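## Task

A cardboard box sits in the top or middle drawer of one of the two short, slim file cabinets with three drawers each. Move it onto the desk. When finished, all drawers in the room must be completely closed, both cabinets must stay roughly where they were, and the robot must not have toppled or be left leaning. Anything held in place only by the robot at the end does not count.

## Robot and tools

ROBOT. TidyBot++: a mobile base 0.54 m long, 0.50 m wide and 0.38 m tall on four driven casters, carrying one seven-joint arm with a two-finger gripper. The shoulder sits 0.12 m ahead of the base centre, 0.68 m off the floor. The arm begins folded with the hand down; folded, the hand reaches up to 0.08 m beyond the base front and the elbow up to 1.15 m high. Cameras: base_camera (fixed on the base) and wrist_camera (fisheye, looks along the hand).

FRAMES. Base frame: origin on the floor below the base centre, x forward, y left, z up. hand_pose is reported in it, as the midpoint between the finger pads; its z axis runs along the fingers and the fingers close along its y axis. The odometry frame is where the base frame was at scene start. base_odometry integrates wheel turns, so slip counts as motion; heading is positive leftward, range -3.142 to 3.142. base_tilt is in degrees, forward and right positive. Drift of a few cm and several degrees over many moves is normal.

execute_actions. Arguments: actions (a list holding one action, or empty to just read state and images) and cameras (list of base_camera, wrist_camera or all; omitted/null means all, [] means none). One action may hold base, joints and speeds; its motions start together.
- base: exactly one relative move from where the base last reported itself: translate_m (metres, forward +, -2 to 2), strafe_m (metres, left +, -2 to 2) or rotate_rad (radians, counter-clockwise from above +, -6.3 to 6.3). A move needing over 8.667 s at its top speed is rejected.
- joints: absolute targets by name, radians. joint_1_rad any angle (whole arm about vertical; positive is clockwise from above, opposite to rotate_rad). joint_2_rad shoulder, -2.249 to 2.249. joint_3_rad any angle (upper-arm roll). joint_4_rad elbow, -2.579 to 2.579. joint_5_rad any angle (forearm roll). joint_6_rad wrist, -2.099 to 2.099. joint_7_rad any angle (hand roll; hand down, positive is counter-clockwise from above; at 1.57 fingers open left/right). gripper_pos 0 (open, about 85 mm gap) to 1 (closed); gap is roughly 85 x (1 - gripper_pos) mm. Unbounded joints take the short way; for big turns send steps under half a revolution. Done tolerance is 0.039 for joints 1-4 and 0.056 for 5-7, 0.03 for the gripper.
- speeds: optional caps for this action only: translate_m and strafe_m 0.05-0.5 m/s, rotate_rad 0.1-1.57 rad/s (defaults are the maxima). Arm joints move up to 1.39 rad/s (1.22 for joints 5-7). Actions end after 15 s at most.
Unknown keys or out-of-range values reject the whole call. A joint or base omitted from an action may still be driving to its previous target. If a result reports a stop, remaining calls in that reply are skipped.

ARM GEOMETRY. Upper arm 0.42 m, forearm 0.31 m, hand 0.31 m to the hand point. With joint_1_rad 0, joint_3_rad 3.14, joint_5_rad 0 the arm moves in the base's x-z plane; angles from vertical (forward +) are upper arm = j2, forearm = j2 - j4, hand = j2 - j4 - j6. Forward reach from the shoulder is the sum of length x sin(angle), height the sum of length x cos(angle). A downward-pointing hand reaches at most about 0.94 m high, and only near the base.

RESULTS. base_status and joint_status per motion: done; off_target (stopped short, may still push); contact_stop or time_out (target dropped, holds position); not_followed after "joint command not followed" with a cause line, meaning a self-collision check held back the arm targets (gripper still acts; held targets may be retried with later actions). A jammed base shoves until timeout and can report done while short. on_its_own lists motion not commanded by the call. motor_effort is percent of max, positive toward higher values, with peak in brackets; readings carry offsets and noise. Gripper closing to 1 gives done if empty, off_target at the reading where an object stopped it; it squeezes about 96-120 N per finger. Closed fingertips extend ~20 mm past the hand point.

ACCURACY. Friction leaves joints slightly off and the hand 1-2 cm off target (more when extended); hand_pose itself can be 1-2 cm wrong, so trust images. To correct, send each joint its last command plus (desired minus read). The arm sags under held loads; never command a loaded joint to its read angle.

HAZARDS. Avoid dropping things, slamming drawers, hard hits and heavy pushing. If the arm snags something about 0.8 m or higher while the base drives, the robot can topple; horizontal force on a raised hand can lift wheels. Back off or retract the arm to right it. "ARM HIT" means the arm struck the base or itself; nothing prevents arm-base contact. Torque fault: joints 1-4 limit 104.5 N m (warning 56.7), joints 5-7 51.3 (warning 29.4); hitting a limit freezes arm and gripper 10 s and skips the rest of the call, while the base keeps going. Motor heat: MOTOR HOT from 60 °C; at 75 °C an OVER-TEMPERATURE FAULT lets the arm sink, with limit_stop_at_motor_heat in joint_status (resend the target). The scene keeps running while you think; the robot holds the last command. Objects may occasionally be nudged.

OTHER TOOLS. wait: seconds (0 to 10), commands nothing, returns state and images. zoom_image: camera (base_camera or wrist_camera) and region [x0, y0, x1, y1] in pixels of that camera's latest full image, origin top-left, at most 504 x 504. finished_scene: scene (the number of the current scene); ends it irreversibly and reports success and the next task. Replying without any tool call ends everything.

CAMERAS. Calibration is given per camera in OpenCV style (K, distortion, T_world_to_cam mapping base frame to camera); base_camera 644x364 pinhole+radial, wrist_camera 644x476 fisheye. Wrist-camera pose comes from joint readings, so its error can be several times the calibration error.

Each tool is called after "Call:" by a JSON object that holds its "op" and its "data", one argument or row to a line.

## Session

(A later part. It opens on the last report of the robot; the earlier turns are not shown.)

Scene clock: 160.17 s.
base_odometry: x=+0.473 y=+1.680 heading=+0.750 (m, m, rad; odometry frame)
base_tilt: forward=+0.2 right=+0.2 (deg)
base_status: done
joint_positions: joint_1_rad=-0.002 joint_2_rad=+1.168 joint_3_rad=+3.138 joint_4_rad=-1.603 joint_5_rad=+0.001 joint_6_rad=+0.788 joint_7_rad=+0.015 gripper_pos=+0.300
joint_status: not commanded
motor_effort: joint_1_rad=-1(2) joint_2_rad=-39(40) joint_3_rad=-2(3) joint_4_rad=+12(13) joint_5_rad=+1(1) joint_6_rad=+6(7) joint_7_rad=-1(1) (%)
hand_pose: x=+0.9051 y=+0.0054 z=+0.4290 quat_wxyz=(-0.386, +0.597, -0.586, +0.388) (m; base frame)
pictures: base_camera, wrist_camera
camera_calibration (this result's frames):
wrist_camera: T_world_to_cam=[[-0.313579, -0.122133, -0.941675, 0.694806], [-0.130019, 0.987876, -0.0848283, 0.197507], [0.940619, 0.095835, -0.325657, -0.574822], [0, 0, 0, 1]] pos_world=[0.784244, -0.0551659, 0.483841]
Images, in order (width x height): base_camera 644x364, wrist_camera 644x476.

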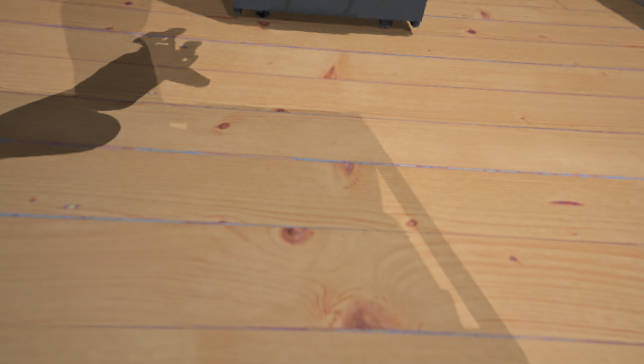

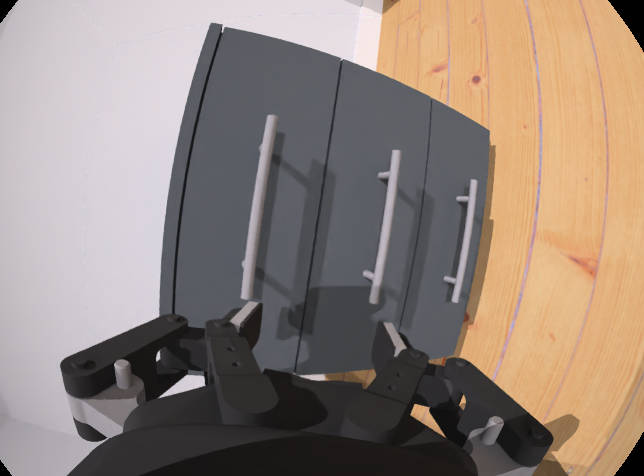

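Call:
{"op": "execute_actions", "data": {
  "actions": [
    {"base":{"rotate_rad":0.03}}
  ],
  "cameras": []
}}

Call:
{"op": "execute_actions", "data": {
  "actions": [
    {"base":{"strafe_m":-0.065},"joints":{"joint_2_rad":1.15}}
  ],
  "cameras": []
}}

Call:
{"op": "execute_actions", "data": {
  "actions": [
    {"base":{"translate_m":0.11},"speeds":{"translate_m":0.15}}
  ]
}}

Scene clock: 167.83 s.
base_odometry: x=+0.473 y=+1.680 heading=+0.780 (m, m, rad; odometry frame)
base_tilt: forward=+0.2 right=+0.2 (deg)
base_status: done
joint_positions: joint_1_rad=-0.005 joint_2_rad=+1.168 joint_3_rad=+3.139 joint_4_rad=-1.603 joint_5_rad=+0.001 joint_6_rad=+0.788 joint_7_rad=+0.015 gripper_pos=+0.300
joint_status: not commanded
motor_effort: joint_1_rad=+0(4) joint_2_rad=-39(40) joint_3_rad=-2(4) joint_4_rad=+12(12) joint_5_rad=+1(1) joint_6_rad=+6(6) joint_7_rad=-1(1) (%)
hand_pose: x=+0.9051 y=+0.0067 z=+0.4290 quat_wxyz=(-0.386, +0.598, -0.586, +0.388) (m; base frame)
pictures: none
No camera images: the call's "cameras" was empty. Leave "cameras" out to get every camera's image.

Scene clock: 169.13 s.
base_odometry: x=+0.519 y=+1.634 heading=+0.780 (m, m, rad; odometry frame)
base_tilt: forward=+0.2 right=+0.3 (deg)
base_status: done
joint_positions: joint_1_rad=+0.003 joint_2_rad=+1.162 joint_3_rad=+3.142 joint_4_rad=-1.603 joint_5_rad=+0.001 joint_6_rad=+0.788 joint_7_rad=+0.015 gripper_pos=+0.300
joint_status: all done
motor_effort: joint_1_rad=+0(4) joint_2_rad=-40(41) joint_3_rad=-2(4) joint_4_rad=+11(12) joint_5_rad=+1(1) joint_6_rad=+7(7) joint_7_rad=-1(2) (%)
hand_pose: x=+0.9066 y=-0.0009 z=+0.4335 quat_wxyz=(-0.385, +0.595, -0.587, +0.392) (m; base frame)
pictures: none
No camera images: the call's "cameras" was empty. Leave "cameras" out to get every camera's image.

Scene clock: 170.50 s.
base_odometry: x=+0.597 y=+1.711 heading=+0.780 (m, m, rad; odometry frame)
base_tilt: forward=+0.2 right=+0.3 (deg)
base_status: done
joint_positions: joint_1_rad=+0.003 joint_2_rad=+1.162 joint_3_rad=+3.142 joint_4_rad=-1.604 joint_5_rad=+0.001 joint_6_rad=+0.788 joint_7_rad=+0.015 gripper_pos=+0.300
joint_status: not commanded
motor_effort: joint_1_rad=-1(1) joint_2_rad=-40(42) joint_3_rad=-2(2) joint_4_rad=+11(13) joint_5_rad=+1(1) joint_6_rad=+7(7) joint_7_rad=-1(1) (%)
hand_pose: x=+0.9063 y=-0.0009 z=+0.4335 quat_wxyz=(-0.385, +0.595, -0.587, +0.392) (m; base frame)
pictures: base_camera, wrist_camera
camera_calibration (this result's frames):
wrist_camera: T_world_to_cam=[[-0.309017, -0.123453, -0.94301, 0.695143], [-0.122765, 0.988422, -0.0891689, 0.199577], [0.9431, 0.088214, -0.320595, -0.578328], [0, 0, 0, 1]] pos_world=[0.784733, -0.0604325, 0.487914]
Images, in order (width x height): base_camera 644x364, wrist_camera 644x476.

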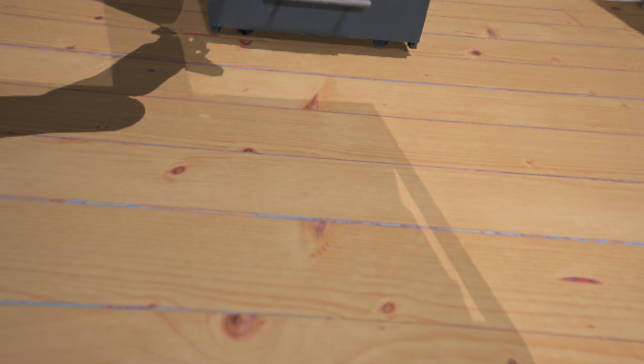

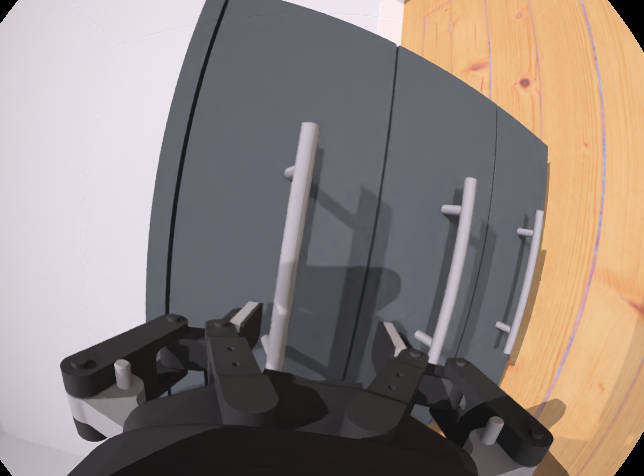

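Call:
{"op": "execute_actions", "data": {
  "actions": [
    {"base":{"translate_m":0.045},"speeds":{"translate_m":0.1}}
  ],
  "cameras": []
}}

Call:
{"op": "execute_actions", "data": {
  "actions": [
    {"joints":{"gripper_pos":1}}
  ],
  "cameras": ["wrist_camera"]
}}

Scene clock: 176.90 s.
base_odometry: x=+0.629 y=+1.743 heading=+0.780 (m, m, rad; odometry frame)
base_tilt: forward=+0.2 right=+0.2 (deg)
base_status: done
joint_positions: joint_1_rad=+0.003 joint_2_rad=+1.162 joint_3_rad=+3.142 joint_4_rad=-1.605 joint_5_rad=+0.001 joint_6_rad=+0.789 joint_7_rad=+0.015 gripper_pos=+0.300
joint_status: not commanded
motor_effort: joint_1_rad=-1(3) joint_2_rad=-38(39) joint_3_rad=-2(3) joint_4_rad=+11(13) joint_5_rad=+1(1) joint_6_rad=+6(6) joint_7_rad=-2(2) (%)
hand_pose: x=+0.9058 y=-0.0009 z=+0.4331 quat_wxyz=(-0.385, +0.595, -0.587, +0.392) (m; base frame)
pictures: none
No camera images: the call's "cameras" was empty. Leave "cameras" out to get every camera's image.

Scene clock: 177.83 s.
base_odometry: x=+0.629 y=+1.743 heading=+0.780 (m, m, rad; odometry frame)
base_tilt: forward=+0.2 right=+0.2 (deg)
base_status: not commanded
joint_positions: joint_1_rad=+0.003 joint_2_rad=+1.156 joint_3_rad=+3.142 joint_4_rad=-1.606 joint_5_rad=+0.001 joint_6_rad=+0.797 joint_7_rad=+0.015 gripper_pos=+0.911
joint_status: gripper_pos off_target (ended at +0.911, target +1.000)
motor_effort: joint_1_rad=+0(0) joint_2_rad=-38(44) joint_3_rad=-1(2) joint_4_rad=+11(17) joint_5_rad=+1(1) joint_6_rad=+7(10) joint_7_rad=+1(1) (%)
hand_pose: x=+0.9080 y=-0.0009 z=+0.4397 quat_wxyz=(-0.389, +0.592, -0.584, +0.396) (m; base frame)
pictures: wrist_camera
camera_calibration (this result's frames):
wrist_camera: T_world_to_cam=[[-0.297195, -0.123482, -0.946799, 0.692422], [-0.121646, 0.988418, -0.090726, 0.200004], [0.947036, 0.0882113, -0.308774, -0.586689], [0, 0, 0, 1]] pos_world=[0.78573, -0.0604336, 0.492575]
Images, in order (width x height): wrist_camera 644x476.

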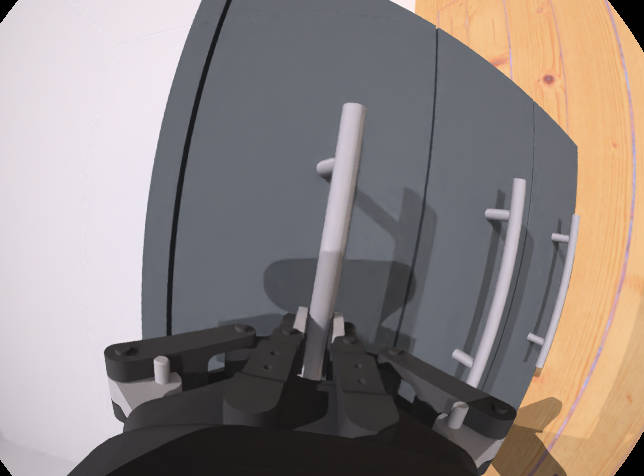

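Call:
{"op": "execute_actions", "data": {
  "actions": [
    {"base":{"translate_m":-0.26},"speeds":{"translate_m":0.12}}
  ],
  "cameras": []
}}

Call:
{"op": "execute_actions", "data": {
  "actions": [
    {"joints":{"gripper_pos":0.4}}
  ],
  "cameras": []
}}

Call:
{"op": "execute_actions", "data": {
  "actions": [
    {"base":{"translate_m":-0.08}}
  ],
  "cameras": []
}}

Call:
{"op": "execute_actions", "data": {
  "actions": [
    {"joints":{"joint_2_rad":0.75,"joint_4_rad":-1.3,"joint_6_rad":0.0,"joint_7_rad":1.57}}
  ],
  "cameras": []
}}

Call:
{"op": "execute_actions", "data": {
  "actions": [
    {"joints":{"joint_2_rad":0.95,"joint_4_rad":-0.6,"joint_6_rad":-1.15}}
  ],
  "cameras": ["wrist_camera"]
}}

Scene clock: 189.50 s.
base_odometry: x=+0.444 y=+1.560 heading=+0.779 (m, m, rad; odometry frame)
base_tilt: forward=+0.2 right=+0.2 (deg)
base_status: done
joint_positions: joint_1_rad=-0.002 joint_2_rad=+1.157 joint_3_rad=+3.142 joint_4_rad=-1.606 joint_5_rad=+0.001 joint_6_rad=+0.798 joint_7_rad=+0.015 gripper_pos=+0.911
joint_status: not commanded
motor_effort: joint_1_rad=+1(2) joint_2_rad=-38(47) joint_3_rad=+0(1) joint_4_rad=+11(14) joint_5_rad=+1(2) joint_6_rad=+7(10) joint_7_rad=+0(0) (%)
hand_pose: x=+0.9079 y=+0.0029 z=+0.4393 quat_wxyz=(-0.390, +0.594, -0.583, +0.395) (m; base frame)
pictures: none
No camera images: the call's "cameras" was empty. Leave "cameras" out to get every camera's image.

Scene clock: 190.37 s.
base_odometry: x=+0.444 y=+1.560 heading=+0.779 (m, m, rad; odometry frame)
base_tilt: forward=+0.3 right=+0.2 (deg)
base_status: not commanded
joint_positions: joint_1_rad=-0.002 joint_2_rad=+1.157 joint_3_rad=+3.142 joint_4_rad=-1.606 joint_5_rad=+0.001 joint_6_rad=+0.798 joint_7_rad=+0.015 gripper_pos=+0.400
joint_status: all done
motor_effort: joint_1_rad=+0(1) joint_2_rad=-39(40) joint_3_rad=-2(2) joint_4_rad=+11(12) joint_5_rad=+1(0) joint_6_rad=+7(7) joint_7_rad=-1(0) (%)
hand_pose: x=+0.9079 y=+0.0027 z=+0.4393 quat_wxyz=(-0.390, +0.594, -0.583, +0.395) (m; base frame)
pictures: none
No camera images: the call's "cameras" was empty. Leave "cameras" out to get every camera's image.

Scene clock: 191.50 s.
base_odometry: x=+0.387 y=+1.504 heading=+0.778 (m, m, rad; odometry frame)
base_tilt: forward=+0.2 right=+0.2 (deg)
base_status: done
joint_positions: joint_1_rad=-0.002 joint_2_rad=+1.157 joint_3_rad=+3.142 joint_4_rad=-1.608 joint_5_rad=+0.001 joint_6_rad=+0.798 joint_7_rad=+0.015 gripper_pos=+0.400
joint_status: not commanded
motor_effort: joint_1_rad=-1(3) joint_2_rad=-39(41) joint_3_rad=-2(3) joint_4_rad=+12(13) joint_5_rad=+1(1) joint_6_rad=+7(7) joint_7_rad=-1(1) (%)
hand_pose: x=+0.9069 y=+0.0027 z=+0.4382 quat_wxyz=(-0.389, +0.594, -0.583, +0.394) (m; base frame)
pictures: none
No camera images: the call's "cameras" was empty. Leave "cameras" out to get every camera's image.

Scene clock: 193.47 s.
base_odometry: x=+0.387 y=+1.504 heading=+0.778 (m, m, rad; odometry frame)
base_tilt: forward=+0.3 right=+0.3 (deg)
base_status: not commanded
joint_positions: joint_1_rad=-0.002 joint_2_rad=+0.751 joint_3_rad=+3.142 joint_4_rad=-1.306 joint_5_rad=+0.001 joint_6_rad=+0.034 joint_7_rad=+1.560 gripper_pos=+0.400
joint_status: all done
motor_effort: joint_1_rad=-1(0) joint_2_rad=-39(43) joint_3_rad=-2(2) joint_4_rad=+20(21) joint_5_rad=+1(1) joint_6_rad=+6(8) joint_7_rad=-1(2) (%)
hand_pose: x=+0.9639 y=+0.0026 z=+0.7061 quat_wxyz=(-0.003, +0.848, -0.003, +0.530) (m; base frame)
pictures: none
No camera images: the call's "cameras" was empty. Leave "cameras" out to get every camera's image.

Scene clock: 195.43 s.
base_odometry: x=+0.387 y=+1.504 heading=+0.778 (m, m, rad; odometry frame)
base_tilt: forward=+0.2 right=+0.3 (deg)
base_status: not commanded
joint_positions: joint_1_rad=-0.002 joint_2_rad=+0.929 joint_3_rad=+3.142 joint_4_rad=-0.613 joint_5_rad=+0.001 joint_6_rad=-1.119 joint_7_rad=+1.560 gripper_pos=+0.400
joint_status: all done
motor_effort: joint_1_rad=-1(0) joint_2_rad=-42(44) joint_3_rad=-2(2) joint_4_rad=+20(21) joint_5_rad=+1(1) joint_6_rad=+3(7) joint_7_rad=-1(1) (%)
hand_pose: x=+0.9142 y=+0.0022 z=+0.6668 quat_wxyz=(-0.001, +0.971, -0.004, +0.238) (m; base frame)
pictures: wrist_camera
camera_calibration (this result's frames):
wrist_camera: T_world_to_cam=[[0.129517, -0.991025, -0.0330896, -0.0877486], [-0.915593, -0.106714, -0.387687, 1.14454], [0.380677, 0.0805086, -0.921197, 0.403365], [0, 0, 0, 1]] pos_world=[0.905742, 0.00270247, 0.812397]
Images, in order (width x height): wrist_camera 644x476.

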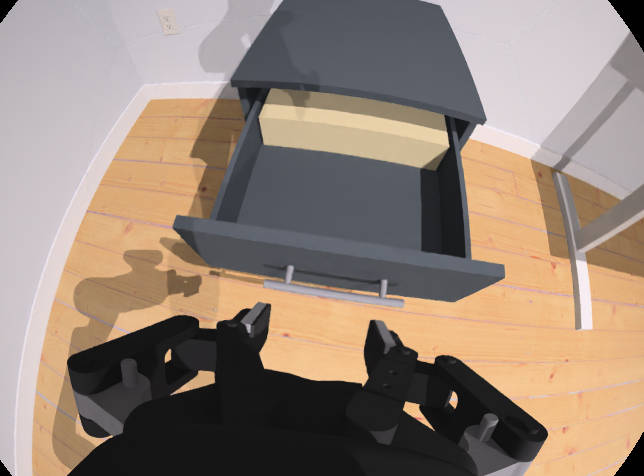

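Empty. Close, then middle.

Call:
{"op": "execute_actions", "data": {
  "actions": [
    {"joints":{"joint_2_rad":0.8,"joint_4_rad":-1.62,"joint_6_rad":0.2,"gripper_pos":1}}
  ],
  "cameras": []
}}

Call:
{"op": "execute_actions", "data": {
  "actions": [
    {"joints":{"joint_2_rad":1.10,"joint_6_rad":0.82}}
  ],
  "cameras": []
}}

Call:
{"op": "execute_actions", "data": {
  "actions": [
    {"base":{"translate_m":0.33},"speeds":{"translate_m":0.11}}
  ],
  "cameras": []
}}

Call:
{"op": "execute_actions", "data": {
  "actions": [
    {"base":{"translate_m":0.025},"speeds":{"translate_m":0.05}}
  ],
  "cameras": ["wrist_camera"]
}}

Scene clock: 205.63 s.
base_odometry: x=+0.387 y=+1.504 heading=+0.778 (m, m, rad; odometry frame)
base_tilt: forward=+0.3 right=+0.3 (deg)
base_status: not commanded
joint_positions: joint_1_rad=-0.002 joint_2_rad=+0.821 joint_3_rad=+3.142 joint_4_rad=-1.608 joint_5_rad=+0.001 joint_6_rad=+0.167 joint_7_rad=+1.560 gripper_pos=+0.999
joint_status: all done
motor_effort: joint_1_rad=-1(0) joint_2_rad=-36(43) joint_3_rad=-2(2) joint_4_rad=+16(20) joint_5_rad=+1(1) joint_6_rad=+5(6) joint_7_rad=-1(1) (%)
hand_pose: x=+0.8726 y=+0.0025 z=+0.5327 quat_wxyz=(-0.002, +0.905, -0.004, +0.426) (m; base frame)
pictures: none
No camera images: the call's "cameras" was empty. Leave "cameras" out to get every camera's image.

Scene clock: 207.07 s.
base_odometry: x=+0.387 y=+1.504 heading=+0.778 (m, m, rad; odometry frame)
base_tilt: forward=+0.2 right=+0.2 (deg)
base_status: not commanded
joint_positions: joint_1_rad=-0.002 joint_2_rad=+1.101 joint_3_rad=+3.142 joint_4_rad=-1.613 joint_5_rad=+0.001 joint_6_rad=+0.787 joint_7_rad=+1.560 gripper_pos=+0.999
joint_status: all done
motor_effort: joint_1_rad=+0(0) joint_2_rad=-40(43) joint_3_rad=-2(2) joint_4_rad=+12(16) joint_5_rad=+1(1) joint_6_rad=+7(6) joint_7_rad=-1(1) (%)
hand_pose: x=+0.9163 y=+0.0027 z=+0.4779 quat_wxyz=(-0.003, +0.821, -0.003, +0.571) (m; base frame)
pictures: none
No camera images: the call's "cameras" was empty. Leave "cameras" out to get every camera's image.

Scene clock: 210.63 s.
base_odometry: x=+0.623 y=+1.735 heading=+0.778 (m, m, rad; odometry frame)
base_tilt: forward=+0.2 right=+0.3 (deg)
base_status: done
joint_positions: joint_1_rad=-0.002 joint_2_rad=+1.100 joint_3_rad=+3.142 joint_4_rad=-1.621 joint_5_rad=+0.001 joint_6_rad=+0.788 joint_7_rad=+1.560 gripper_pos=+0.999
joint_status: not commanded
motor_effort: joint_1_rad=+0(2) joint_2_rad=-39(42) joint_3_rad=-2(3) joint_4_rad=+13(19) joint_5_rad=+1(0) joint_6_rad=+7(8) joint_7_rad=-1(1) (%)
hand_pose: x=+0.9134 y=+0.0028 z=+0.4754 quat_wxyz=(-0.003, +0.823, -0.003, +0.568) (m; base frame)
pictures: none
No camera images: the call's "cameras" was empty. Leave "cameras" out to get every camera's image.

Scene clock: 211.67 s.
base_odometry: x=+0.640 y=+1.753 heading=+0.778 (m, m, rad; odometry frame)
base_tilt: forward=+0.1 right=+0.2 (deg)
base_status: done
joint_positions: joint_1_rad=-0.002 joint_2_rad=+1.100 joint_3_rad=+3.142 joint_4_rad=-1.632 joint_5_rad=+0.001 joint_6_rad=+0.789 joint_7_rad=+1.560 gripper_pos=+0.999
joint_status: not commanded
motor_effort: joint_1_rad=-1(3) joint_2_rad=-40(42) joint_3_rad=-2(3) joint_4_rad=+15(22) joint_5_rad=+1(1) joint_6_rad=+8(8) joint_7_rad=-1(1) (%)
hand_pose: x=+0.9092 y=+0.0027 z=+0.4713 quat_wxyz=(-0.003, +0.826, -0.003, +0.564) (m; base frame)
pictures: wrist_camera
camera_calibration (this result's frames):
wrist_camera: T_world_to_cam=[[0.121371, -0.99085, 0.0590349, -0.129061], [-0.434358, -0.106495, -0.894422, 0.865508], [0.892526, 0.0829148, -0.443309, -0.465439], [0, 0, 0, 1]] pos_world=[0.807021, 0.00288377, 0.575415]
Images, in order (width x height): wrist_camera 644x476.

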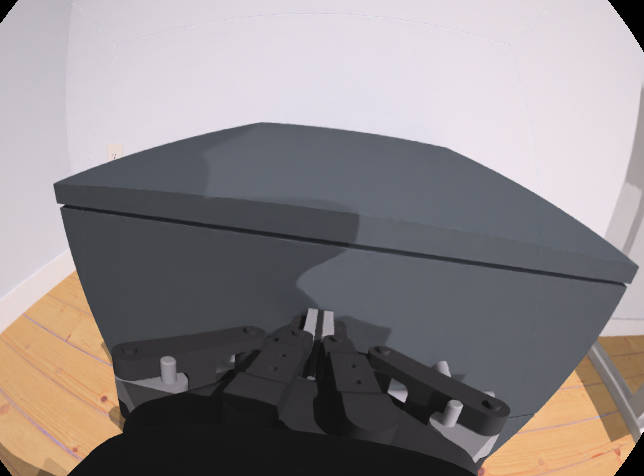

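Call:
{"op": "execute_actions", "data": {
  "actions": [
    {"base":{"translate_m":0.012},"speeds":{"translate_m":0.05}}
  ],
  "cameras": []
}}

Call:
{"op": "execute_actions", "data": {
  "actions": [
    {"base":{"translate_m":-0.145}}
  ],
  "cameras": []
}}

Call:
{"op": "execute_actions", "data": {
  "actions": [
    {"joints":{"joint_2_rad":1.55,"joint_4_rad":-1.185,"joint_6_rad":0.75,"joint_7_rad":0,"gripper_pos":0.3}}
  ],
  "cameras": []
}}

Call:
{"op": "execute_actions", "data": {
  "actions": [
    {"base":{"translate_m":0.078},"speeds":{"translate_m":0.1}}
  ],
  "cameras": []
}}

Call:
{"op": "execute_actions", "data": {
  "actions": [
    {"joints":{"gripper_pos":1}}
  ],
  "cameras": ["wrist_camera"]
}}

Scene clock: 224.47 s.
base_odometry: x=+0.649 y=+1.761 heading=+0.777 (m, m, rad; odometry frame)
base_tilt: forward=+0.2 right=+0.3 (deg)
base_status: done
joint_positions: joint_1_rad=-0.002 joint_2_rad=+1.098 joint_3_rad=+3.142 joint_4_rad=-1.661 joint_5_rad=+0.001 joint_6_rad=+0.789 joint_7_rad=+1.560 gripper_pos=+0.999
joint_status: not commanded
motor_effort: joint_1_rad=+0(2) joint_2_rad=-39(41) joint_3_rad=-1(0) joint_4_rad=+20(23) joint_5_rad=+1(1) joint_6_rad=+9(9) joint_7_rad=-1(1) (%)
hand_pose: x=+0.8977 y=+0.0030 z=+0.4610 quat_wxyz=(-0.003, +0.833, -0.003, +0.553) (m; base frame)
pictures: none
No camera images: the call's "cameras" was empty. Leave "cameras" out to get every camera's image.

Scene clock: 225.90 s.
base_odometry: x=+0.546 y=+1.659 heading=+0.777 (m, m, rad; odometry frame)
base_tilt: forward=+0.2 right=+0.3 (deg)
base_status: done
joint_positions: joint_1_rad=-0.001 joint_2_rad=+1.097 joint_3_rad=+3.142 joint_4_rad=-1.617 joint_5_rad=+0.001 joint_6_rad=+0.789 joint_7_rad=+1.560 gripper_pos=+0.999
joint_status: not commanded
motor_effort: joint_1_rad=+0(4) joint_2_rad=-39(43) joint_3_rad=-2(3) joint_4_rad=+12(19) joint_5_rad=+1(0) joint_6_rad=+7(8) joint_7_rad=-1(1) (%)
hand_pose: x=+0.9158 y=+0.0024 z=+0.4799 quat_wxyz=(-0.003, +0.820, -0.003, +0.572) (m; base frame)
pictures: none
No camera images: the call's "cameras" was empty. Leave "cameras" out to get every camera's image.

Scene clock: 228.13 s.
base_odometry: x=+0.546 y=+1.659 heading=+0.777 (m, m, rad; odometry frame)
base_tilt: forward=+0.2 right=+0.2 (deg)
base_status: not commanded
joint_positions: joint_1_rad=-0.001 joint_2_rad=+1.543 joint_3_rad=+3.142 joint_4_rad=-1.197 joint_5_rad=+0.001 joint_6_rad=+0.781 joint_7_rad=+0.012 gripper_pos=+0.300
joint_status: all done
motor_effort: joint_1_rad=-1(1) joint_2_rad=-42(44) joint_3_rad=-2(2) joint_4_rad=+12(13) joint_5_rad=+1(1) joint_6_rad=+7(8) joint_7_rad=+0(2) (%)
hand_pose: x=+0.9507 y=+0.0025 z=+0.2866 quat_wxyz=(-0.392, +0.591, -0.583, +0.396) (m; base frame)
pictures: none
No camera images: the call's "cameras" was empty. Leave "cameras" out to get every camera's image.

Scene clock: 229.47 s.
base_odometry: x=+0.601 y=+1.714 heading=+0.776 (m, m, rad; odometry frame)
base_tilt: forward=+0.2 right=+0.3 (deg)
base_status: done
joint_positions: joint_1_rad=-0.001 joint_2_rad=+1.543 joint_3_rad=+3.142 joint_4_rad=-1.193 joint_5_rad=+0.001 joint_6_rad=+0.781 joint_7_rad=+0.012 gripper_pos=+0.300
joint_status: not commanded
motor_effort: joint_1_rad=-1(4) joint_2_rad=-42(44) joint_3_rad=-2(3) joint_4_rad=+11(13) joint_5_rad=+1(1) joint_6_rad=+6(7) joint_7_rad=-1(1) (%)
hand_pose: x=+0.9524 y=+0.0023 z=+0.2883 quat_wxyz=(-0.393, +0.590, -0.582, +0.398) (m; base frame)
pictures: none
No camera images: the call's "cameras" was empty. Leave "cameras" out to get every camera's image.

Scene clock: 230.40 s.
base_odometry: x=+0.601 y=+1.714 heading=+0.776 (m, m, rad; odometry frame)
base_tilt: forward=+0.2 right=+0.2 (deg)
base_status: not commanded
joint_positions: joint_1_rad=-0.001 joint_2_rad=+1.543 joint_3_rad=+3.142 joint_4_rad=-1.194 joint_5_rad=+0.001 joint_6_rad=+0.778 joint_7_rad=+0.012 gripper_pos=+0.915
joint_status: gripper_pos off_target (ended at +0.915, target +1.000)
motor_effort: joint_1_rad=-1(2) joint_2_rad=-42(45) joint_3_rad=-2(2) joint_4_rad=+13(16) joint_5_rad=+1(2) joint_6_rad=+6(9) joint_7_rad=-1(0) (%)
hand_pose: x=+0.9514 y=+0.0021 z=+0.2866 quat_wxyz=(-0.392, +0.591, -0.583, +0.396) (m; base frame)
pictures: wrist_camera
camera_calibration (this result's frames):
wrist_camera: T_world_to_cam=[[-0.291661, -0.121066, -0.948829, 0.556023], [-0.123584, 0.988413, -0.0881284, 0.189513], [0.948505, 0.0915567, -0.303243, -0.678335], [0, 0, 0, 1]] pos_world=[0.828995, -0.0578958, 0.338572]
Images, in order (width x height): wrist_camera 644x476.

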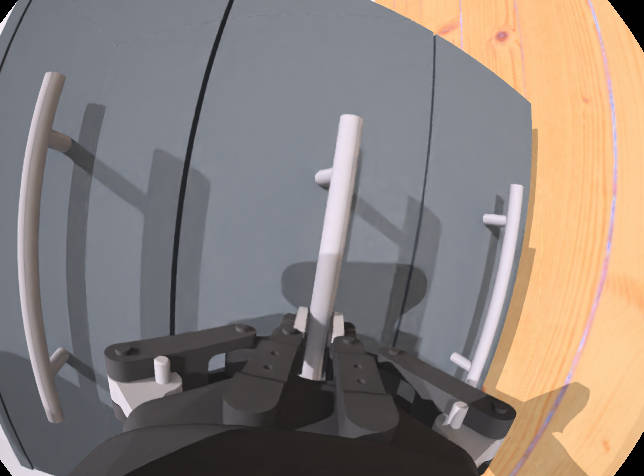

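Call:
{"op": "execute_actions", "data": {
  "actions": [
    {"base":{"translate_m":-0.3},"speeds":{"translate_m":0.12}}
  ],
  "cameras": []
}}

Call:
{"op": "execute_actions", "data": {
  "actions": [
    {"joints":{"gripper_pos":0.4}}
  ],
  "cameras": []
}}

Call:
{"op": "execute_actions", "data": {
  "actions": [
    {"base":{"translate_m":-0.08}}
  ],
  "cameras": []
}}

Call:
{"op": "execute_actions", "data": {
  "actions": [
    {"joints":{"joint_2_rad":0.94,"joint_4_rad":-1.2,"joint_6_rad":0.2,"joint_7_rad":1.57,"gripper_pos":0}}
  ],
  "cameras": []
}}

Call:
{"op": "execute_actions", "data": {
  "actions": [
    {"joints":{"joint_6_rad":-1.03},"base":{"translate_m":0.3}}
  ],
  "cameras": ["wrist_camera"]
}}

Scene clock: 243.63 s.
base_odometry: x=+0.387 y=+1.504 heading=+0.776 (m, m, rad; odometry frame)
base_tilt: forward=+0.2 right=+0.2 (deg)
base_status: done
joint_positions: joint_1_rad=-0.003 joint_2_rad=+1.547 joint_3_rad=+3.142 joint_4_rad=-1.183 joint_5_rad=+0.001 joint_6_rad=+0.772 joint_7_rad=+0.012 gripper_pos=+0.915
joint_status: not commanded
motor_effort: joint_1_rad=+0(4) joint_2_rad=-42(46) joint_3_rad=-1(4) joint_4_rad=+12(15) joint_5_rad=+1(3) joint_6_rad=+6(9) joint_7_rad=+0(0) (%)
hand_pose: x=+0.9538 y=+0.0040 z=+0.2864 quat_wxyz=(-0.393, +0.592, -0.582, +0.396) (m; base frame)
pictures: none
No camera images: the call's "cameras" was empty. Leave "cameras" out to get every camera's image.

Scene clock: 244.50 s.
base_odometry: x=+0.387 y=+1.504 heading=+0.776 (m, m, rad; odometry frame)
base_tilt: forward=+0.3 right=+0.2 (deg)
base_status: not commanded
joint_positions: joint_1_rad=-0.003 joint_2_rad=+1.547 joint_3_rad=+3.142 joint_4_rad=-1.183 joint_5_rad=+0.001 joint_6_rad=+0.772 joint_7_rad=+0.012 gripper_pos=+0.400
joint_status: all done
motor_effort: joint_1_rad=-1(1) joint_2_rad=-42(44) joint_3_rad=-2(2) joint_4_rad=+12(13) joint_5_rad=+1(1) joint_6_rad=+7(7) joint_7_rad=-1(0) (%)
hand_pose: x=+0.9538 y=+0.0039 z=+0.2864 quat_wxyz=(-0.393, +0.592, -0.582, +0.396) (m; base frame)
pictures: none
No camera images: the call's "cameras" was empty. Leave "cameras" out to get every camera's image.

Scene clock: 245.63 s.
base_odometry: x=+0.330 y=+1.447 heading=+0.775 (m, m, rad; odometry frame)
base_tilt: forward=+0.2 right=+0.3 (deg)
base_status: done
joint_positions: joint_1_rad=-0.003 joint_2_rad=+1.547 joint_3_rad=+3.142 joint_4_rad=-1.184 joint_5_rad=+0.001 joint_6_rad=+0.772 joint_7_rad=+0.012 gripper_pos=+0.400
joint_status: not commanded
motor_effort: joint_1_rad=+0(3) joint_2_rad=-42(44) joint_3_rad=-2(3) joint_4_rad=+12(13) joint_5_rad=+1(1) joint_6_rad=+7(7) joint_7_rad=-1(1) (%)
hand_pose: x=+0.9532 y=+0.0038 z=+0.2858 quat_wxyz=(-0.392, +0.592, -0.582, +0.396) (m; base frame)
pictures: none
No camera images: the call's "cameras" was empty. Leave "cameras" out to get every camera's image.

Scene clock: 247.93 s.
base_odometry: x=+0.330 y=+1.447 heading=+0.775 (m, m, rad; odometry frame)
base_tilt: forward=+0.3 right=+0.2 (deg)
base_status: not commanded
joint_positions: joint_1_rad=-0.003 joint_2_rad=+0.940 joint_3_rad=+3.142 joint_4_rad=-1.189 joint_5_rad=+0.001 joint_6_rad=+0.234 joint_7_rad=+1.554 gripper_pos=+0.000
joint_status: all done
motor_effort: joint_1_rad=-1(0) joint_2_rad=-43(47) joint_3_rad=-2(2) joint_4_rad=+20(21) joint_5_rad=+1(1) joint_6_rad=+7(7) joint_7_rad=-1(1) (%)
hand_pose: x=+1.0205 y=+0.0039 z=+0.6646 quat_wxyz=(-0.006, +0.812, -0.005, +0.584) (m; base frame)
pictures: none
No camera images: the call's "cameras" was empty. Leave "cameras" out to get every camera's image.

Scene clock: 249.93 s.
base_odometry: x=+0.544 y=+1.657 heading=+0.775 (m, m, rad; odometry frame)
base_tilt: forward=+0.3 right=+0.3 (deg)
base_status: done
joint_positions: joint_1_rad=-0.002 joint_2_rad=+0.936 joint_3_rad=+3.142 joint_4_rad=-1.197 joint_5_rad=+0.001 joint_6_rad=-1.015 joint_7_rad=+1.554 gripper_pos=+0.000
joint_status: all done
motor_effort: joint_1_rad=-1(5) joint_2_rad=-37(45) joint_3_rad=-2(5) joint_4_rad=+14(20) joint_5_rad=+1(0) joint_6_rad=-1(7) joint_7_rad=-1(1) (%)
hand_pose: x=+0.7220 y=+0.0022 z=+0.4523 quat_wxyz=(+0.000, +1.000, -0.007, -0.003) (m; base frame)
pictures: wrist_camera
camera_calibration (this result's frames):
wrist_camera: T_world_to_cam=[[0.0931827, -0.991642, -0.0892415, -0.0183558], [-0.991196, -0.10086, 0.0857762, 0.725795], [-0.0940602, 0.080463, -0.99231, 0.653891], [0, 0, 0, 1]] pos_world=[0.782621, 0.0023875, 0.584968]
Images, in order (width x height): wrist_camera 644x476.

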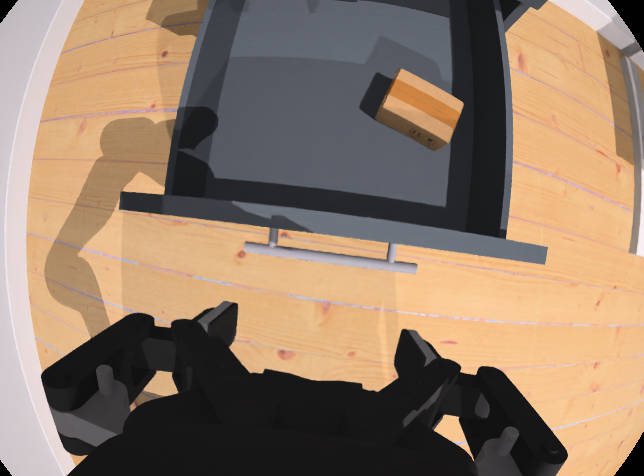

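Call:
{"op": "execute_actions", "data": {
  "actions": [
    {"base":{"strafe_m":-0.088},"joints":{"joint_7_rad":2.81}}
  ],
  "cameras": []
}}

Call:
{"op": "execute_actions", "data": {
  "actions": [
    {"base":{"translate_m":0.2},"speeds":{"translate_m":0.2}}
  ],
  "cameras": ["wrist_camera"]
}}

Scene clock: 263.10 s.
base_odometry: x=+0.606 y=+1.594 heading=+0.775 (m, m, rad; odometry frame)
base_tilt: forward=+0.2 right=+0.3 (deg)
base_status: done
joint_positions: joint_1_rad=+0.002 joint_2_rad=+0.936 joint_3_rad=+3.143 joint_4_rad=-1.197 joint_5_rad=+0.001 joint_6_rad=-1.015 joint_7_rad=+2.810 gripper_pos=+0.000
joint_status: all done
motor_effort: joint_1_rad=-1(4) joint_2_rad=-38(40) joint_3_rad=-2(4) joint_4_rad=+14(16) joint_5_rad=+1(0) joint_6_rad=-1(0) joint_7_rad=-1(0) (%)
hand_pose: x=+0.7220 y=-0.0011 z=+0.4523 quat_wxyz=(-0.001, +0.815, +0.580, -0.003) (m; base frame)
pictures: none
No camera images: the call's "cameras" was empty. Leave "cameras" out to get every camera's image.

Scene clock: 264.83 s.
base_odometry: x=+0.749 y=+1.734 heading=+0.775 (m, m, rad; odometry frame)
base_tilt: forward=+0.2 right=+0.2 (deg)
base_status: done
joint_positions: joint_1_rad=+0.002 joint_2_rad=+0.936 joint_3_rad=+3.143 joint_4_rad=-1.197 joint_5_rad=+0.001 joint_6_rad=-1.015 joint_7_rad=+2.810 gripper_pos=+0.000
joint_status: not commanded
motor_effort: joint_1_rad=-1(0) joint_2_rad=-39(41) joint_3_rad=-2(2) joint_4_rad=+15(16) joint_5_rad=+1(0) joint_6_rad=-1(2) joint_7_rad=-1(1) (%)
hand_pose: x=+0.7218 y=-0.0011 z=+0.4522 quat_wxyz=(-0.001, +0.815, +0.580, -0.003) (m; base frame)
pictures: wrist_camera
camera_calibration (this result's frames):
wrist_camera: T_world_to_cam=[[0.970138, -0.223049, -0.0952951, -0.651046], [-0.215535, -0.972955, 0.0830847, 0.16564], [-0.11125, -0.0600642, -0.991976, 0.666131], [0, 0, 0, 1]] pos_world=[0.741413, 0.0559561, 0.584982]
Images, in order (width x height): wrist_camera 644x476.

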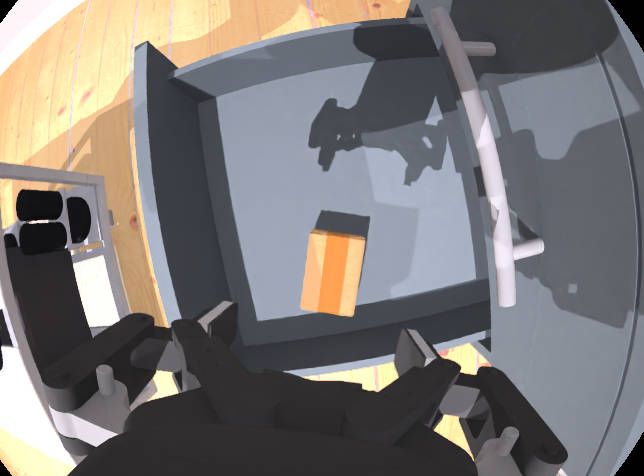

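Call:
{"op": "execute_actions", "data": {
  "actions": [
    {"joints":{"joint_2_rad":1.16,"joint_4_rad":-1.215,"joint_6_rad":-0.75,"gripper_pos":0.1}}
  ],
  "cameras": ["wrist_camera"]
}}

Scene clock: 270.40 s.
base_odometry: x=+0.749 y=+1.734 heading=+0.775 (m, m, rad; odometry frame)
base_tilt: forward=+0.2 right=+0.2 (deg)
base_status: not commanded
joint_positions: joint_1_rad=+0.002 joint_2_rad=+1.164 joint_3_rad=+3.143 joint_4_rad=-1.210 joint_5_rad=+0.001 joint_6_rad=-0.783 joint_7_rad=+2.810 gripper_pos=+0.100
joint_status: all done
motor_effort: joint_1_rad=+0(0) joint_2_rad=-40(43) joint_3_rad=-2(2) joint_4_rad=+12(15) joint_5_rad=+1(1) joint_6_rad=+0(0) joint_7_rad=-1(1) (%)
hand_pose: x=+0.7186 y=-0.0011 z=+0.3108 quat_wxyz=(-0.004, +0.815, +0.580, -0.007) (m; base frame)
pictures: wrist_camera
camera_calibration (this result's frames):
wrist_camera: T_world_to_cam=[[0.969267, -0.222599, -0.104743, -0.657848], [-0.214265, -0.973055, 0.085176, 0.175131], [-0.120881, -0.0601155, -0.990845, 0.532086], [0, 0, 0, 1]] pos_world=[0.739474, 0.0559622, 0.443393]
Images, in order (width x height): wrist_camera 644x476.

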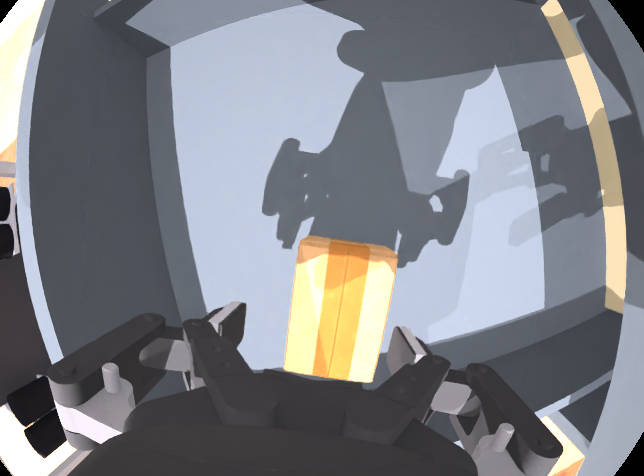

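Call:
{"op": "execute_actions", "data": {
  "actions": [
    {"joints":{"joint_2_rad":1.29,"joint_4_rad":-1.11,"joint_6_rad":-0.70,"gripper_pos":0.0}}
  ],
  "cameras": ["wrist_camera"]
}}

Scene clock: 276.07 s.
base_odometry: x=+0.749 y=+1.734 heading=+0.775 (m, m, rad; odometry frame)
base_tilt: forward=+0.2 right=+0.2 (deg)
base_status: not commanded
joint_positions: joint_1_rad=+0.002 joint_2_rad=+1.285 joint_3_rad=+3.143 joint_4_rad=-1.120 joint_5_rad=+0.001 joint_6_rad=-0.732 joint_7_rad=+2.810 gripper_pos=+0.000
joint_status: all done
motor_effort: joint_1_rad=-1(1) joint_2_rad=-41(43) joint_3_rad=-2(2) joint_4_rad=+12(13) joint_5_rad=+1(1) joint_6_rad=-1(1) joint_7_rad=-1(2) (%)
hand_pose: x=+0.7353 y=-0.0012 z=+0.2561 quat_wxyz=(+0.002, +0.815, +0.580, +0.001) (m; base frame)
pictures: wrist_camera
camera_calibration (this result's frames):
wrist_camera: T_world_to_cam=[[0.971267, -0.222377, -0.0847894, -0.686287], [-0.215739, -0.973099, 0.0808398, 0.185517], [-0.100485, -0.0602246, -0.993114, 0.465465], [0, 0, 0, 1]] pos_world=[0.753364, 0.055945, 0.389073]
Images, in order (width x height): wrist_camera 644x476.

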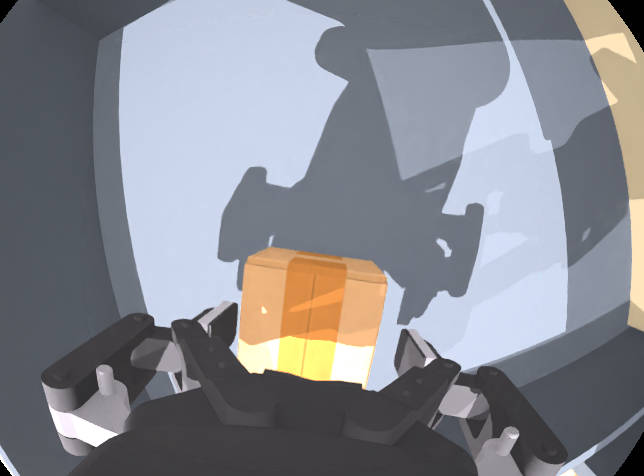

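Call:
{"op": "execute_actions", "data": {
  "actions": [
    {"joints":{"gripper_pos":1}}
  ],
  "cameras": []
}}

Call:
{"op": "execute_actions", "data": {
  "actions": [
    {"joints":{"joint_2_rad":0.93,"joint_4_rad":-1.23,"joint_6_rad":-1.0}}
  ],
  "cameras": ["wrist_camera"]
}}

Scene clock: 280.50 s.
base_odometry: x=+0.749 y=+1.734 heading=+0.775 (m, m, rad; odometry frame)
base_tilt: forward=+0.3 right=+0.2 (deg)
base_status: not commanded
joint_positions: joint_1_rad=+0.002 joint_2_rad=+1.284 joint_3_rad=+3.143 joint_4_rad=-1.120 joint_5_rad=+0.001 joint_6_rad=-0.732 joint_7_rad=+2.810 gripper_pos=+0.353
joint_status: gripper_pos off_target (ended at +0.353, target +1.000)
motor_effort: joint_1_rad=+0(1) joint_2_rad=-41(41) joint_3_rad=-2(2) joint_4_rad=+11(12) joint_5_rad=+1(1) joint_6_rad=-1(0) joint_7_rad=+0(1) (%)
hand_pose: x=+0.7359 y=-0.0012 z=+0.2567 quat_wxyz=(+0.003, +0.815, +0.580, +0.002) (m; base frame)
pictures: none
No camera images: the call's "cameras" was empty. Leave "cameras" out to get every camera's image.

Scene clock: 282.20 s.
base_odometry: x=+0.749 y=+1.734 heading=+0.775 (m, m, rad; odometry frame)
base_tilt: forward=+0.2 right=+0.2 (deg)
base_status: not commanded
joint_positions: joint_1_rad=+0.002 joint_2_rad=+0.933 joint_3_rad=+3.143 joint_4_rad=-1.220 joint_5_rad=+0.001 joint_6_rad=-0.967 joint_7_rad=+2.810 gripper_pos=+0.353
joint_status: all done
motor_effort: joint_1_rad=-1(1) joint_2_rad=-39(45) joint_3_rad=-2(2) joint_4_rad=+15(16) joint_5_rad=+1(1) joint_6_rad=+0(0) joint_7_rad=+0(1) (%)
hand_pose: x=+0.7263 y=-0.0011 z=+0.4481 quat_wxyz=(+0.007, +0.815, +0.580, +0.008) (m; base frame)
pictures: wrist_camera
camera_calibration (this result's frames):
wrist_camera: T_world_to_cam=[[0.972432, -0.222986, -0.0682182, -0.669598], [-0.217699, -0.972965, 0.0771087, 0.171186], [-0.0835681, -0.0601319, -0.994686, 0.64368], [0, 0, 0, 1]] pos_world=[0.742197, 0.0559524, 0.58138]
Images, in order (width x height): wrist_camera 644x476.

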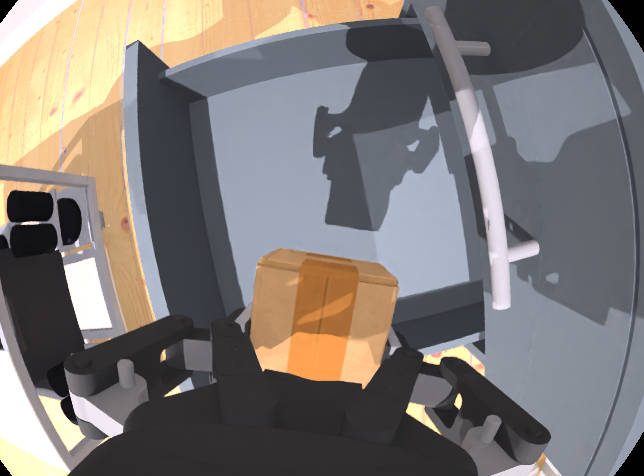

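Call:
{"op": "execute_actions", "data": {
  "actions": [
    {"base":{"translate_m":-0.51},"joints":{"joint_7_rad":3.14}}
  ],
  "cameras": []
}}

Call:
{"op": "execute_actions", "data": {
  "actions": [
    {"base":{"strafe_m":0.07},"joints":{"joint_2_rad":1.54,"joint_4_rad":-1.19,"joint_6_rad":0.83}}
  ],
  "cameras": ["wrist_camera"]
}}

Scene clock: 294.17 s.
base_odometry: x=+0.384 y=+1.378 heading=+0.774 (m, m, rad; odometry frame)
base_tilt: forward=+0.2 right=+0.3 (deg)
base_status: done
joint_positions: joint_1_rad=+0.000 joint_2_rad=+0.933 joint_3_rad=+3.143 joint_4_rad=-1.227 joint_5_rad=+0.001 joint_6_rad=-0.971 joint_7_rad=+3.140 gripper_pos=+0.353
joint_status: all done
motor_effort: joint_1_rad=-1(4) joint_2_rad=-39(41) joint_3_rad=-2(3) joint_4_rad=+14(16) joint_5_rad=+1(1) joint_6_rad=-1(0) joint_7_rad=+0(1) (%)
hand_pose: x=+0.7215 y=+0.0005 z=+0.4462 quat_wxyz=(+0.004, +0.708, +0.706, +0.003) (m; base frame)
pictures: none
No camera images: the call's "cameras" was empty. Leave "cameras" out to get every camera's image.

Scene clock: 296.57 s.
base_odometry: x=+0.335 y=+1.428 heading=+0.774 (m, m, rad; odometry frame)
base_tilt: forward=+0.2 right=+0.2 (deg)
base_status: done
joint_positions: joint_1_rad=-0.002 joint_2_rad=+1.541 joint_3_rad=+3.140 joint_4_rad=-1.206 joint_5_rad=+0.001 joint_6_rad=+0.795 joint_7_rad=+3.140 gripper_pos=+0.353
joint_status: all done
motor_effort: joint_1_rad=-1(3) joint_2_rad=-43(46) joint_3_rad=-2(4) joint_4_rad=+12(14) joint_5_rad=+1(0) joint_6_rad=+8(7) joint_7_rad=-2(1) (%)
hand_pose: x=+0.9490 y=+0.0043 z=+0.2877 quat_wxyz=(+0.394, +0.586, +0.586, +0.397) (m; base frame)
pictures: wrist_camera
camera_calibration (this result's frames):
wrist_camera: T_world_to_cam=[[0.452265, 0.106316, 0.885524, -0.67806], [-0.0283668, -0.990653, 0.133426, 0.0415465], [0.891432, -0.0854633, -0.445022, -0.580213], [0, 0, 0, 1]] pos_world=[0.825062, 0.06366, 0.336687]
Images, in order (width x height): wrist_camera 644x476.

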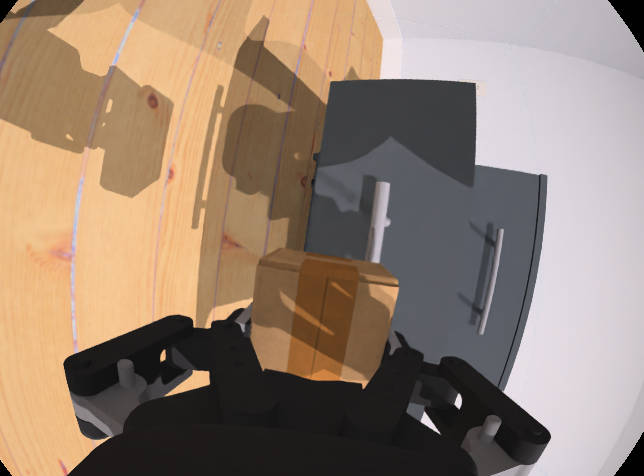

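Call:
{"op": "execute_actions", "data": {
  "actions": [
    {"base":{"translate_m":0.34},"speeds":{"translate_m":0.1}}
  ],
  "cameras": ["wrist_camera"]
}}

Call:
{"op": "execute_actions", "data": {
  "actions": [
    {"base":{"translate_m":0.015},"speeds":{"translate_m":0.05}}
  ],
  "cameras": []
}}

Scene clock: 309.13 s.
base_odometry: x=+0.578 y=+1.666 heading=+0.775 (m, m, rad; odometry frame)
base_tilt: forward=+0.2 right=+0.3 (deg)
base_status: done
joint_positions: joint_1_rad=-0.002 joint_2_rad=+1.542 joint_3_rad=+3.140 joint_4_rad=-1.200 joint_5_rad=+0.001 joint_6_rad=+0.797 joint_7_rad=+3.140 gripper_pos=+0.353
joint_status: not commanded
motor_effort: joint_1_rad=-1(1) joint_2_rad=-43(46) joint_3_rad=-2(3) joint_4_rad=+12(16) joint_5_rad=+1(2) joint_6_rad=+7(8) joint_7_rad=-1(1) (%)
hand_pose: x=+0.9514 y=+0.0044 z=+0.2903 quat_wxyz=(+0.397, +0.584, +0.585, +0.400) (m; base frame)
pictures: wrist_camera
camera_calibration (this result's frames):
wrist_camera: T_world_to_cam=[[0.445665, 0.106311, 0.888865, -0.676154], [-0.029331, -0.990656, 0.133192, 0.042291], [0.894719, -0.0854305, -0.438383, -0.586294], [0, 0, 0, 1]] pos_world=[0.827147, 0.0636914, 0.338355]
Images, in order (width x height): wrist_camera 644x476.

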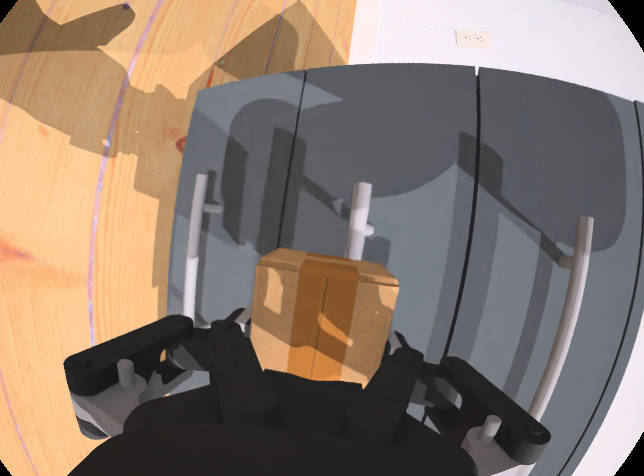

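Scene clock: 309.90 s.
base_odometry: x=+0.589 y=+1.677 heading=+0.775 (m, m, rad; odometry frame)
base_tilt: forward=+0.3 right=+0.3 (deg)
base_status: done
joint_positions: joint_1_rad=-0.002 joint_2_rad=+1.542 joint_3_rad=+3.140 joint_4_rad=-1.200 joint_5_rad=+0.001 joint_6_rad=+0.797 joint_7_rad=+3.140 gripper_pos=+0.353
joint_status: not commanded
motor_effort: joint_1_rad=-1(2) joint_2_rad=-43(46) joint_3_rad=-2(3) joint_4_rad=+12(14) joint_5_rad=+1(0) joint_6_rad=+8(8) joint_7_rad=-1(1) (%)
hand_pose: x=+0.9517 y=+0.0043 z=+0.2906 quat_wxyz=(+0.397, +0.584, +0.584, +0.400) (m; base frame)
pictures: none
No camera images: the call's "cameras" was empty. Leave "cameras" out to get every camera's image.

Call:
{"op": "execute_actions", "data": {
  "actions": [
    {"base":{"translate_m":0.02},"speeds":{"translate_m":0.05}}
  ],
  "cameras": ["wrist_camera"]
}}

Scene clock: 313.57 s.
base_odometry: x=+0.603 y=+1.690 heading=+0.775 (m, m, rad; odometry frame)
base_tilt: forward=+0.2 right=+0.3 (deg)
base_status: done
joint_positions: joint_1_rad=-0.003 joint_2_rad=+1.532 joint_3_rad=+3.140 joint_4_rad=-1.243 joint_5_rad=+0.001 joint_6_rad=+0.824 joint_7_rad=+3.140 gripper_pos=+0.353
joint_status: not commanded
motor_effort: joint_1_rad=+0(3) joint_2_rad=-41(44) joint_3_rad=-1(3) joint_4_rad=+21(24) joint_5_rad=+2(3) joint_6_rad=+5(8) joint_7_rad=-2(2) (%)
hand_pose: x=+0.9414 y=+0.0046 z=+0.2896 quat_wxyz=(+0.395, +0.585, +0.585, +0.398) (m; base frame)
pictures: wrist_camera
camera_calibration (this result's frames):
wrist_camera: T_world_to_cam=[[0.449413, 0.10647, 0.886957, -0.674046], [-0.0283812, -0.990669, 0.1333, 0.0414535], [0.892873, -0.0850798, -0.442198, -0.574814], [0, 0, 0, 1]] pos_world=[0.817337, 0.0639275, 0.338142]
Images, in order (width x height): wrist_camera 644x476.

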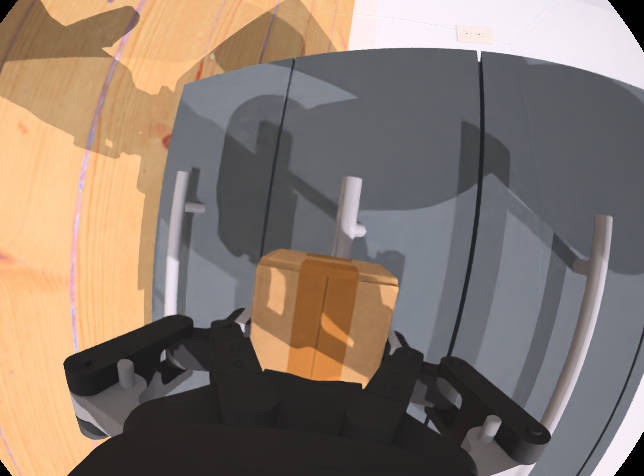

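Call:
{"op": "execute_actions", "data": {
  "actions": [
    {"base":{"translate_m":-0.35}}
  ],
  "cameras": []
}}

Call:
{"op": "execute_actions", "data": {
  "actions": [
    {"joints":{"joint_2_rad":0.2,"joint_4_rad":-0.9,"joint_6_rad":-1.0,"joint_7_rad":1.57}}
  ],
  "cameras": []
}}

Call:
{"op": "execute_actions", "data": {
  "actions": [
    {"base":{"strafe_m":-1.0}}
  ]
}}

Scene clock: 322.93 s.
base_odometry: x=+0.353 y=+1.445 heading=+0.775 (m, m, rad; odometry frame)
base_tilt: forward=+0.2 right=+0.2 (deg)
base_status: done
joint_positions: joint_1_rad=+0.000 joint_2_rad=+1.539 joint_3_rad=+3.140 joint_4_rad=-1.192 joint_5_rad=+0.001 joint_6_rad=+0.824 joint_7_rad=+3.140 gripper_pos=+0.353
joint_status: not commanded
motor_effort: joint_1_rad=-1(5) joint_2_rad=-43(47) joint_3_rad=-2(5) joint_4_rad=+13(21) joint_5_rad=+1(3) joint_6_rad=+7(9) joint_7_rad=-1(1) (%)
hand_pose: x=+0.9589 y=+0.0022 z=+0.3042 quat_wxyz=(+0.408, +0.577, +0.576, +0.410) (m; base frame)
pictures: none
No camera images: the call's "cameras" was empty. Leave "cameras" out to get every camera's image.

Scene clock: 325.63 s.
base_odometry: x=+0.353 y=+1.445 heading=+0.775 (m, m, rad; odometry frame)
base_tilt: forward=+0.2 right=+0.2 (deg)
base_status: not commanded
joint_positions: joint_1_rad=+0.000 joint_2_rad=+0.206 joint_3_rad=+3.140 joint_4_rad=-0.914 joint_5_rad=+0.001 joint_6_rad=-0.972 joint_7_rad=+1.590 gripper_pos=+0.353
joint_status: all done
motor_effort: joint_1_rad=-1(0) joint_2_rad=-25(49) joint_3_rad=-1(2) joint_4_rad=+22(22) joint_5_rad=+1(1) joint_6_rad=+7(8) joint_7_rad=-1(3) (%)
hand_pose: x=+0.7577 y=+0.0020 z=+1.0760 quat_wxyz=(+0.005, +0.865, +0.009, +0.501) (m; base frame)
pictures: none
No camera images: the call's "cameras" was empty. Leave "cameras" out to get every camera's image.

Scene clock: 329.00 s.
base_odometry: x=+1.052 y=+0.730 heading=+0.775 (m, m, rad; odometry frame)
base_tilt: forward=+0.3 right=+0.3 (deg)
base_status: done
joint_positions: joint_1_rad=+0.002 joint_2_rad=+0.206 joint_3_rad=+3.140 joint_4_rad=-0.914 joint_5_rad=+0.001 joint_6_rad=-0.973 joint_7_rad=+1.590 gripper_pos=+0.353
joint_status: not commanded
motor_effort: joint_1_rad=-1(2) joint_2_rad=-24(25) joint_3_rad=-2(3) joint_4_rad=+22(22) joint_5_rad=+1(2) joint_6_rad=+7(7) joint_7_rad=-1(1) (%)
hand_pose: x=+0.7577 y=+0.0006 z=+1.0759 quat_wxyz=(+0.005, +0.865, +0.008, +0.501) (m; base frame)
pictures: base_camera, wrist_camera
camera_calibration (this result's frames):
wrist_camera: T_world_to_cam=[[0.139847, -0.987978, 0.0658939, -0.169839], [-0.561042, -0.133898, -0.816886, 1.35281], [0.815889, 0.0772698, -0.573023, 0.135639], [0, 0, 0, 1]] pos_world=[0.672069, 0.00285997, 1.19401]
Images, in order (width x height): base_camera 644x364, wrist_camera 644x476.

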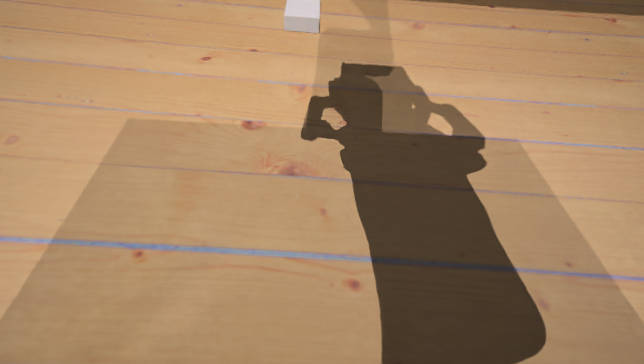

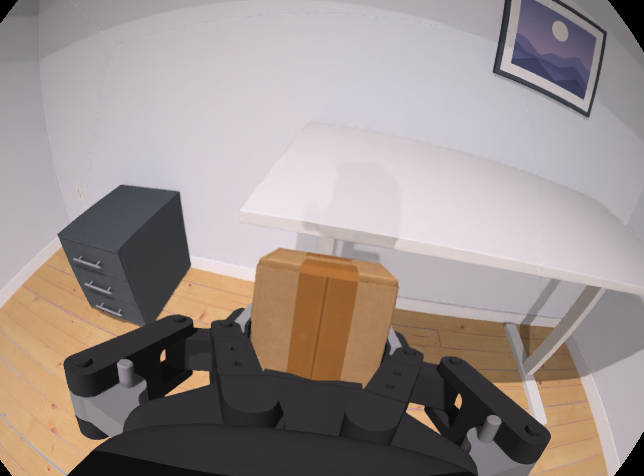

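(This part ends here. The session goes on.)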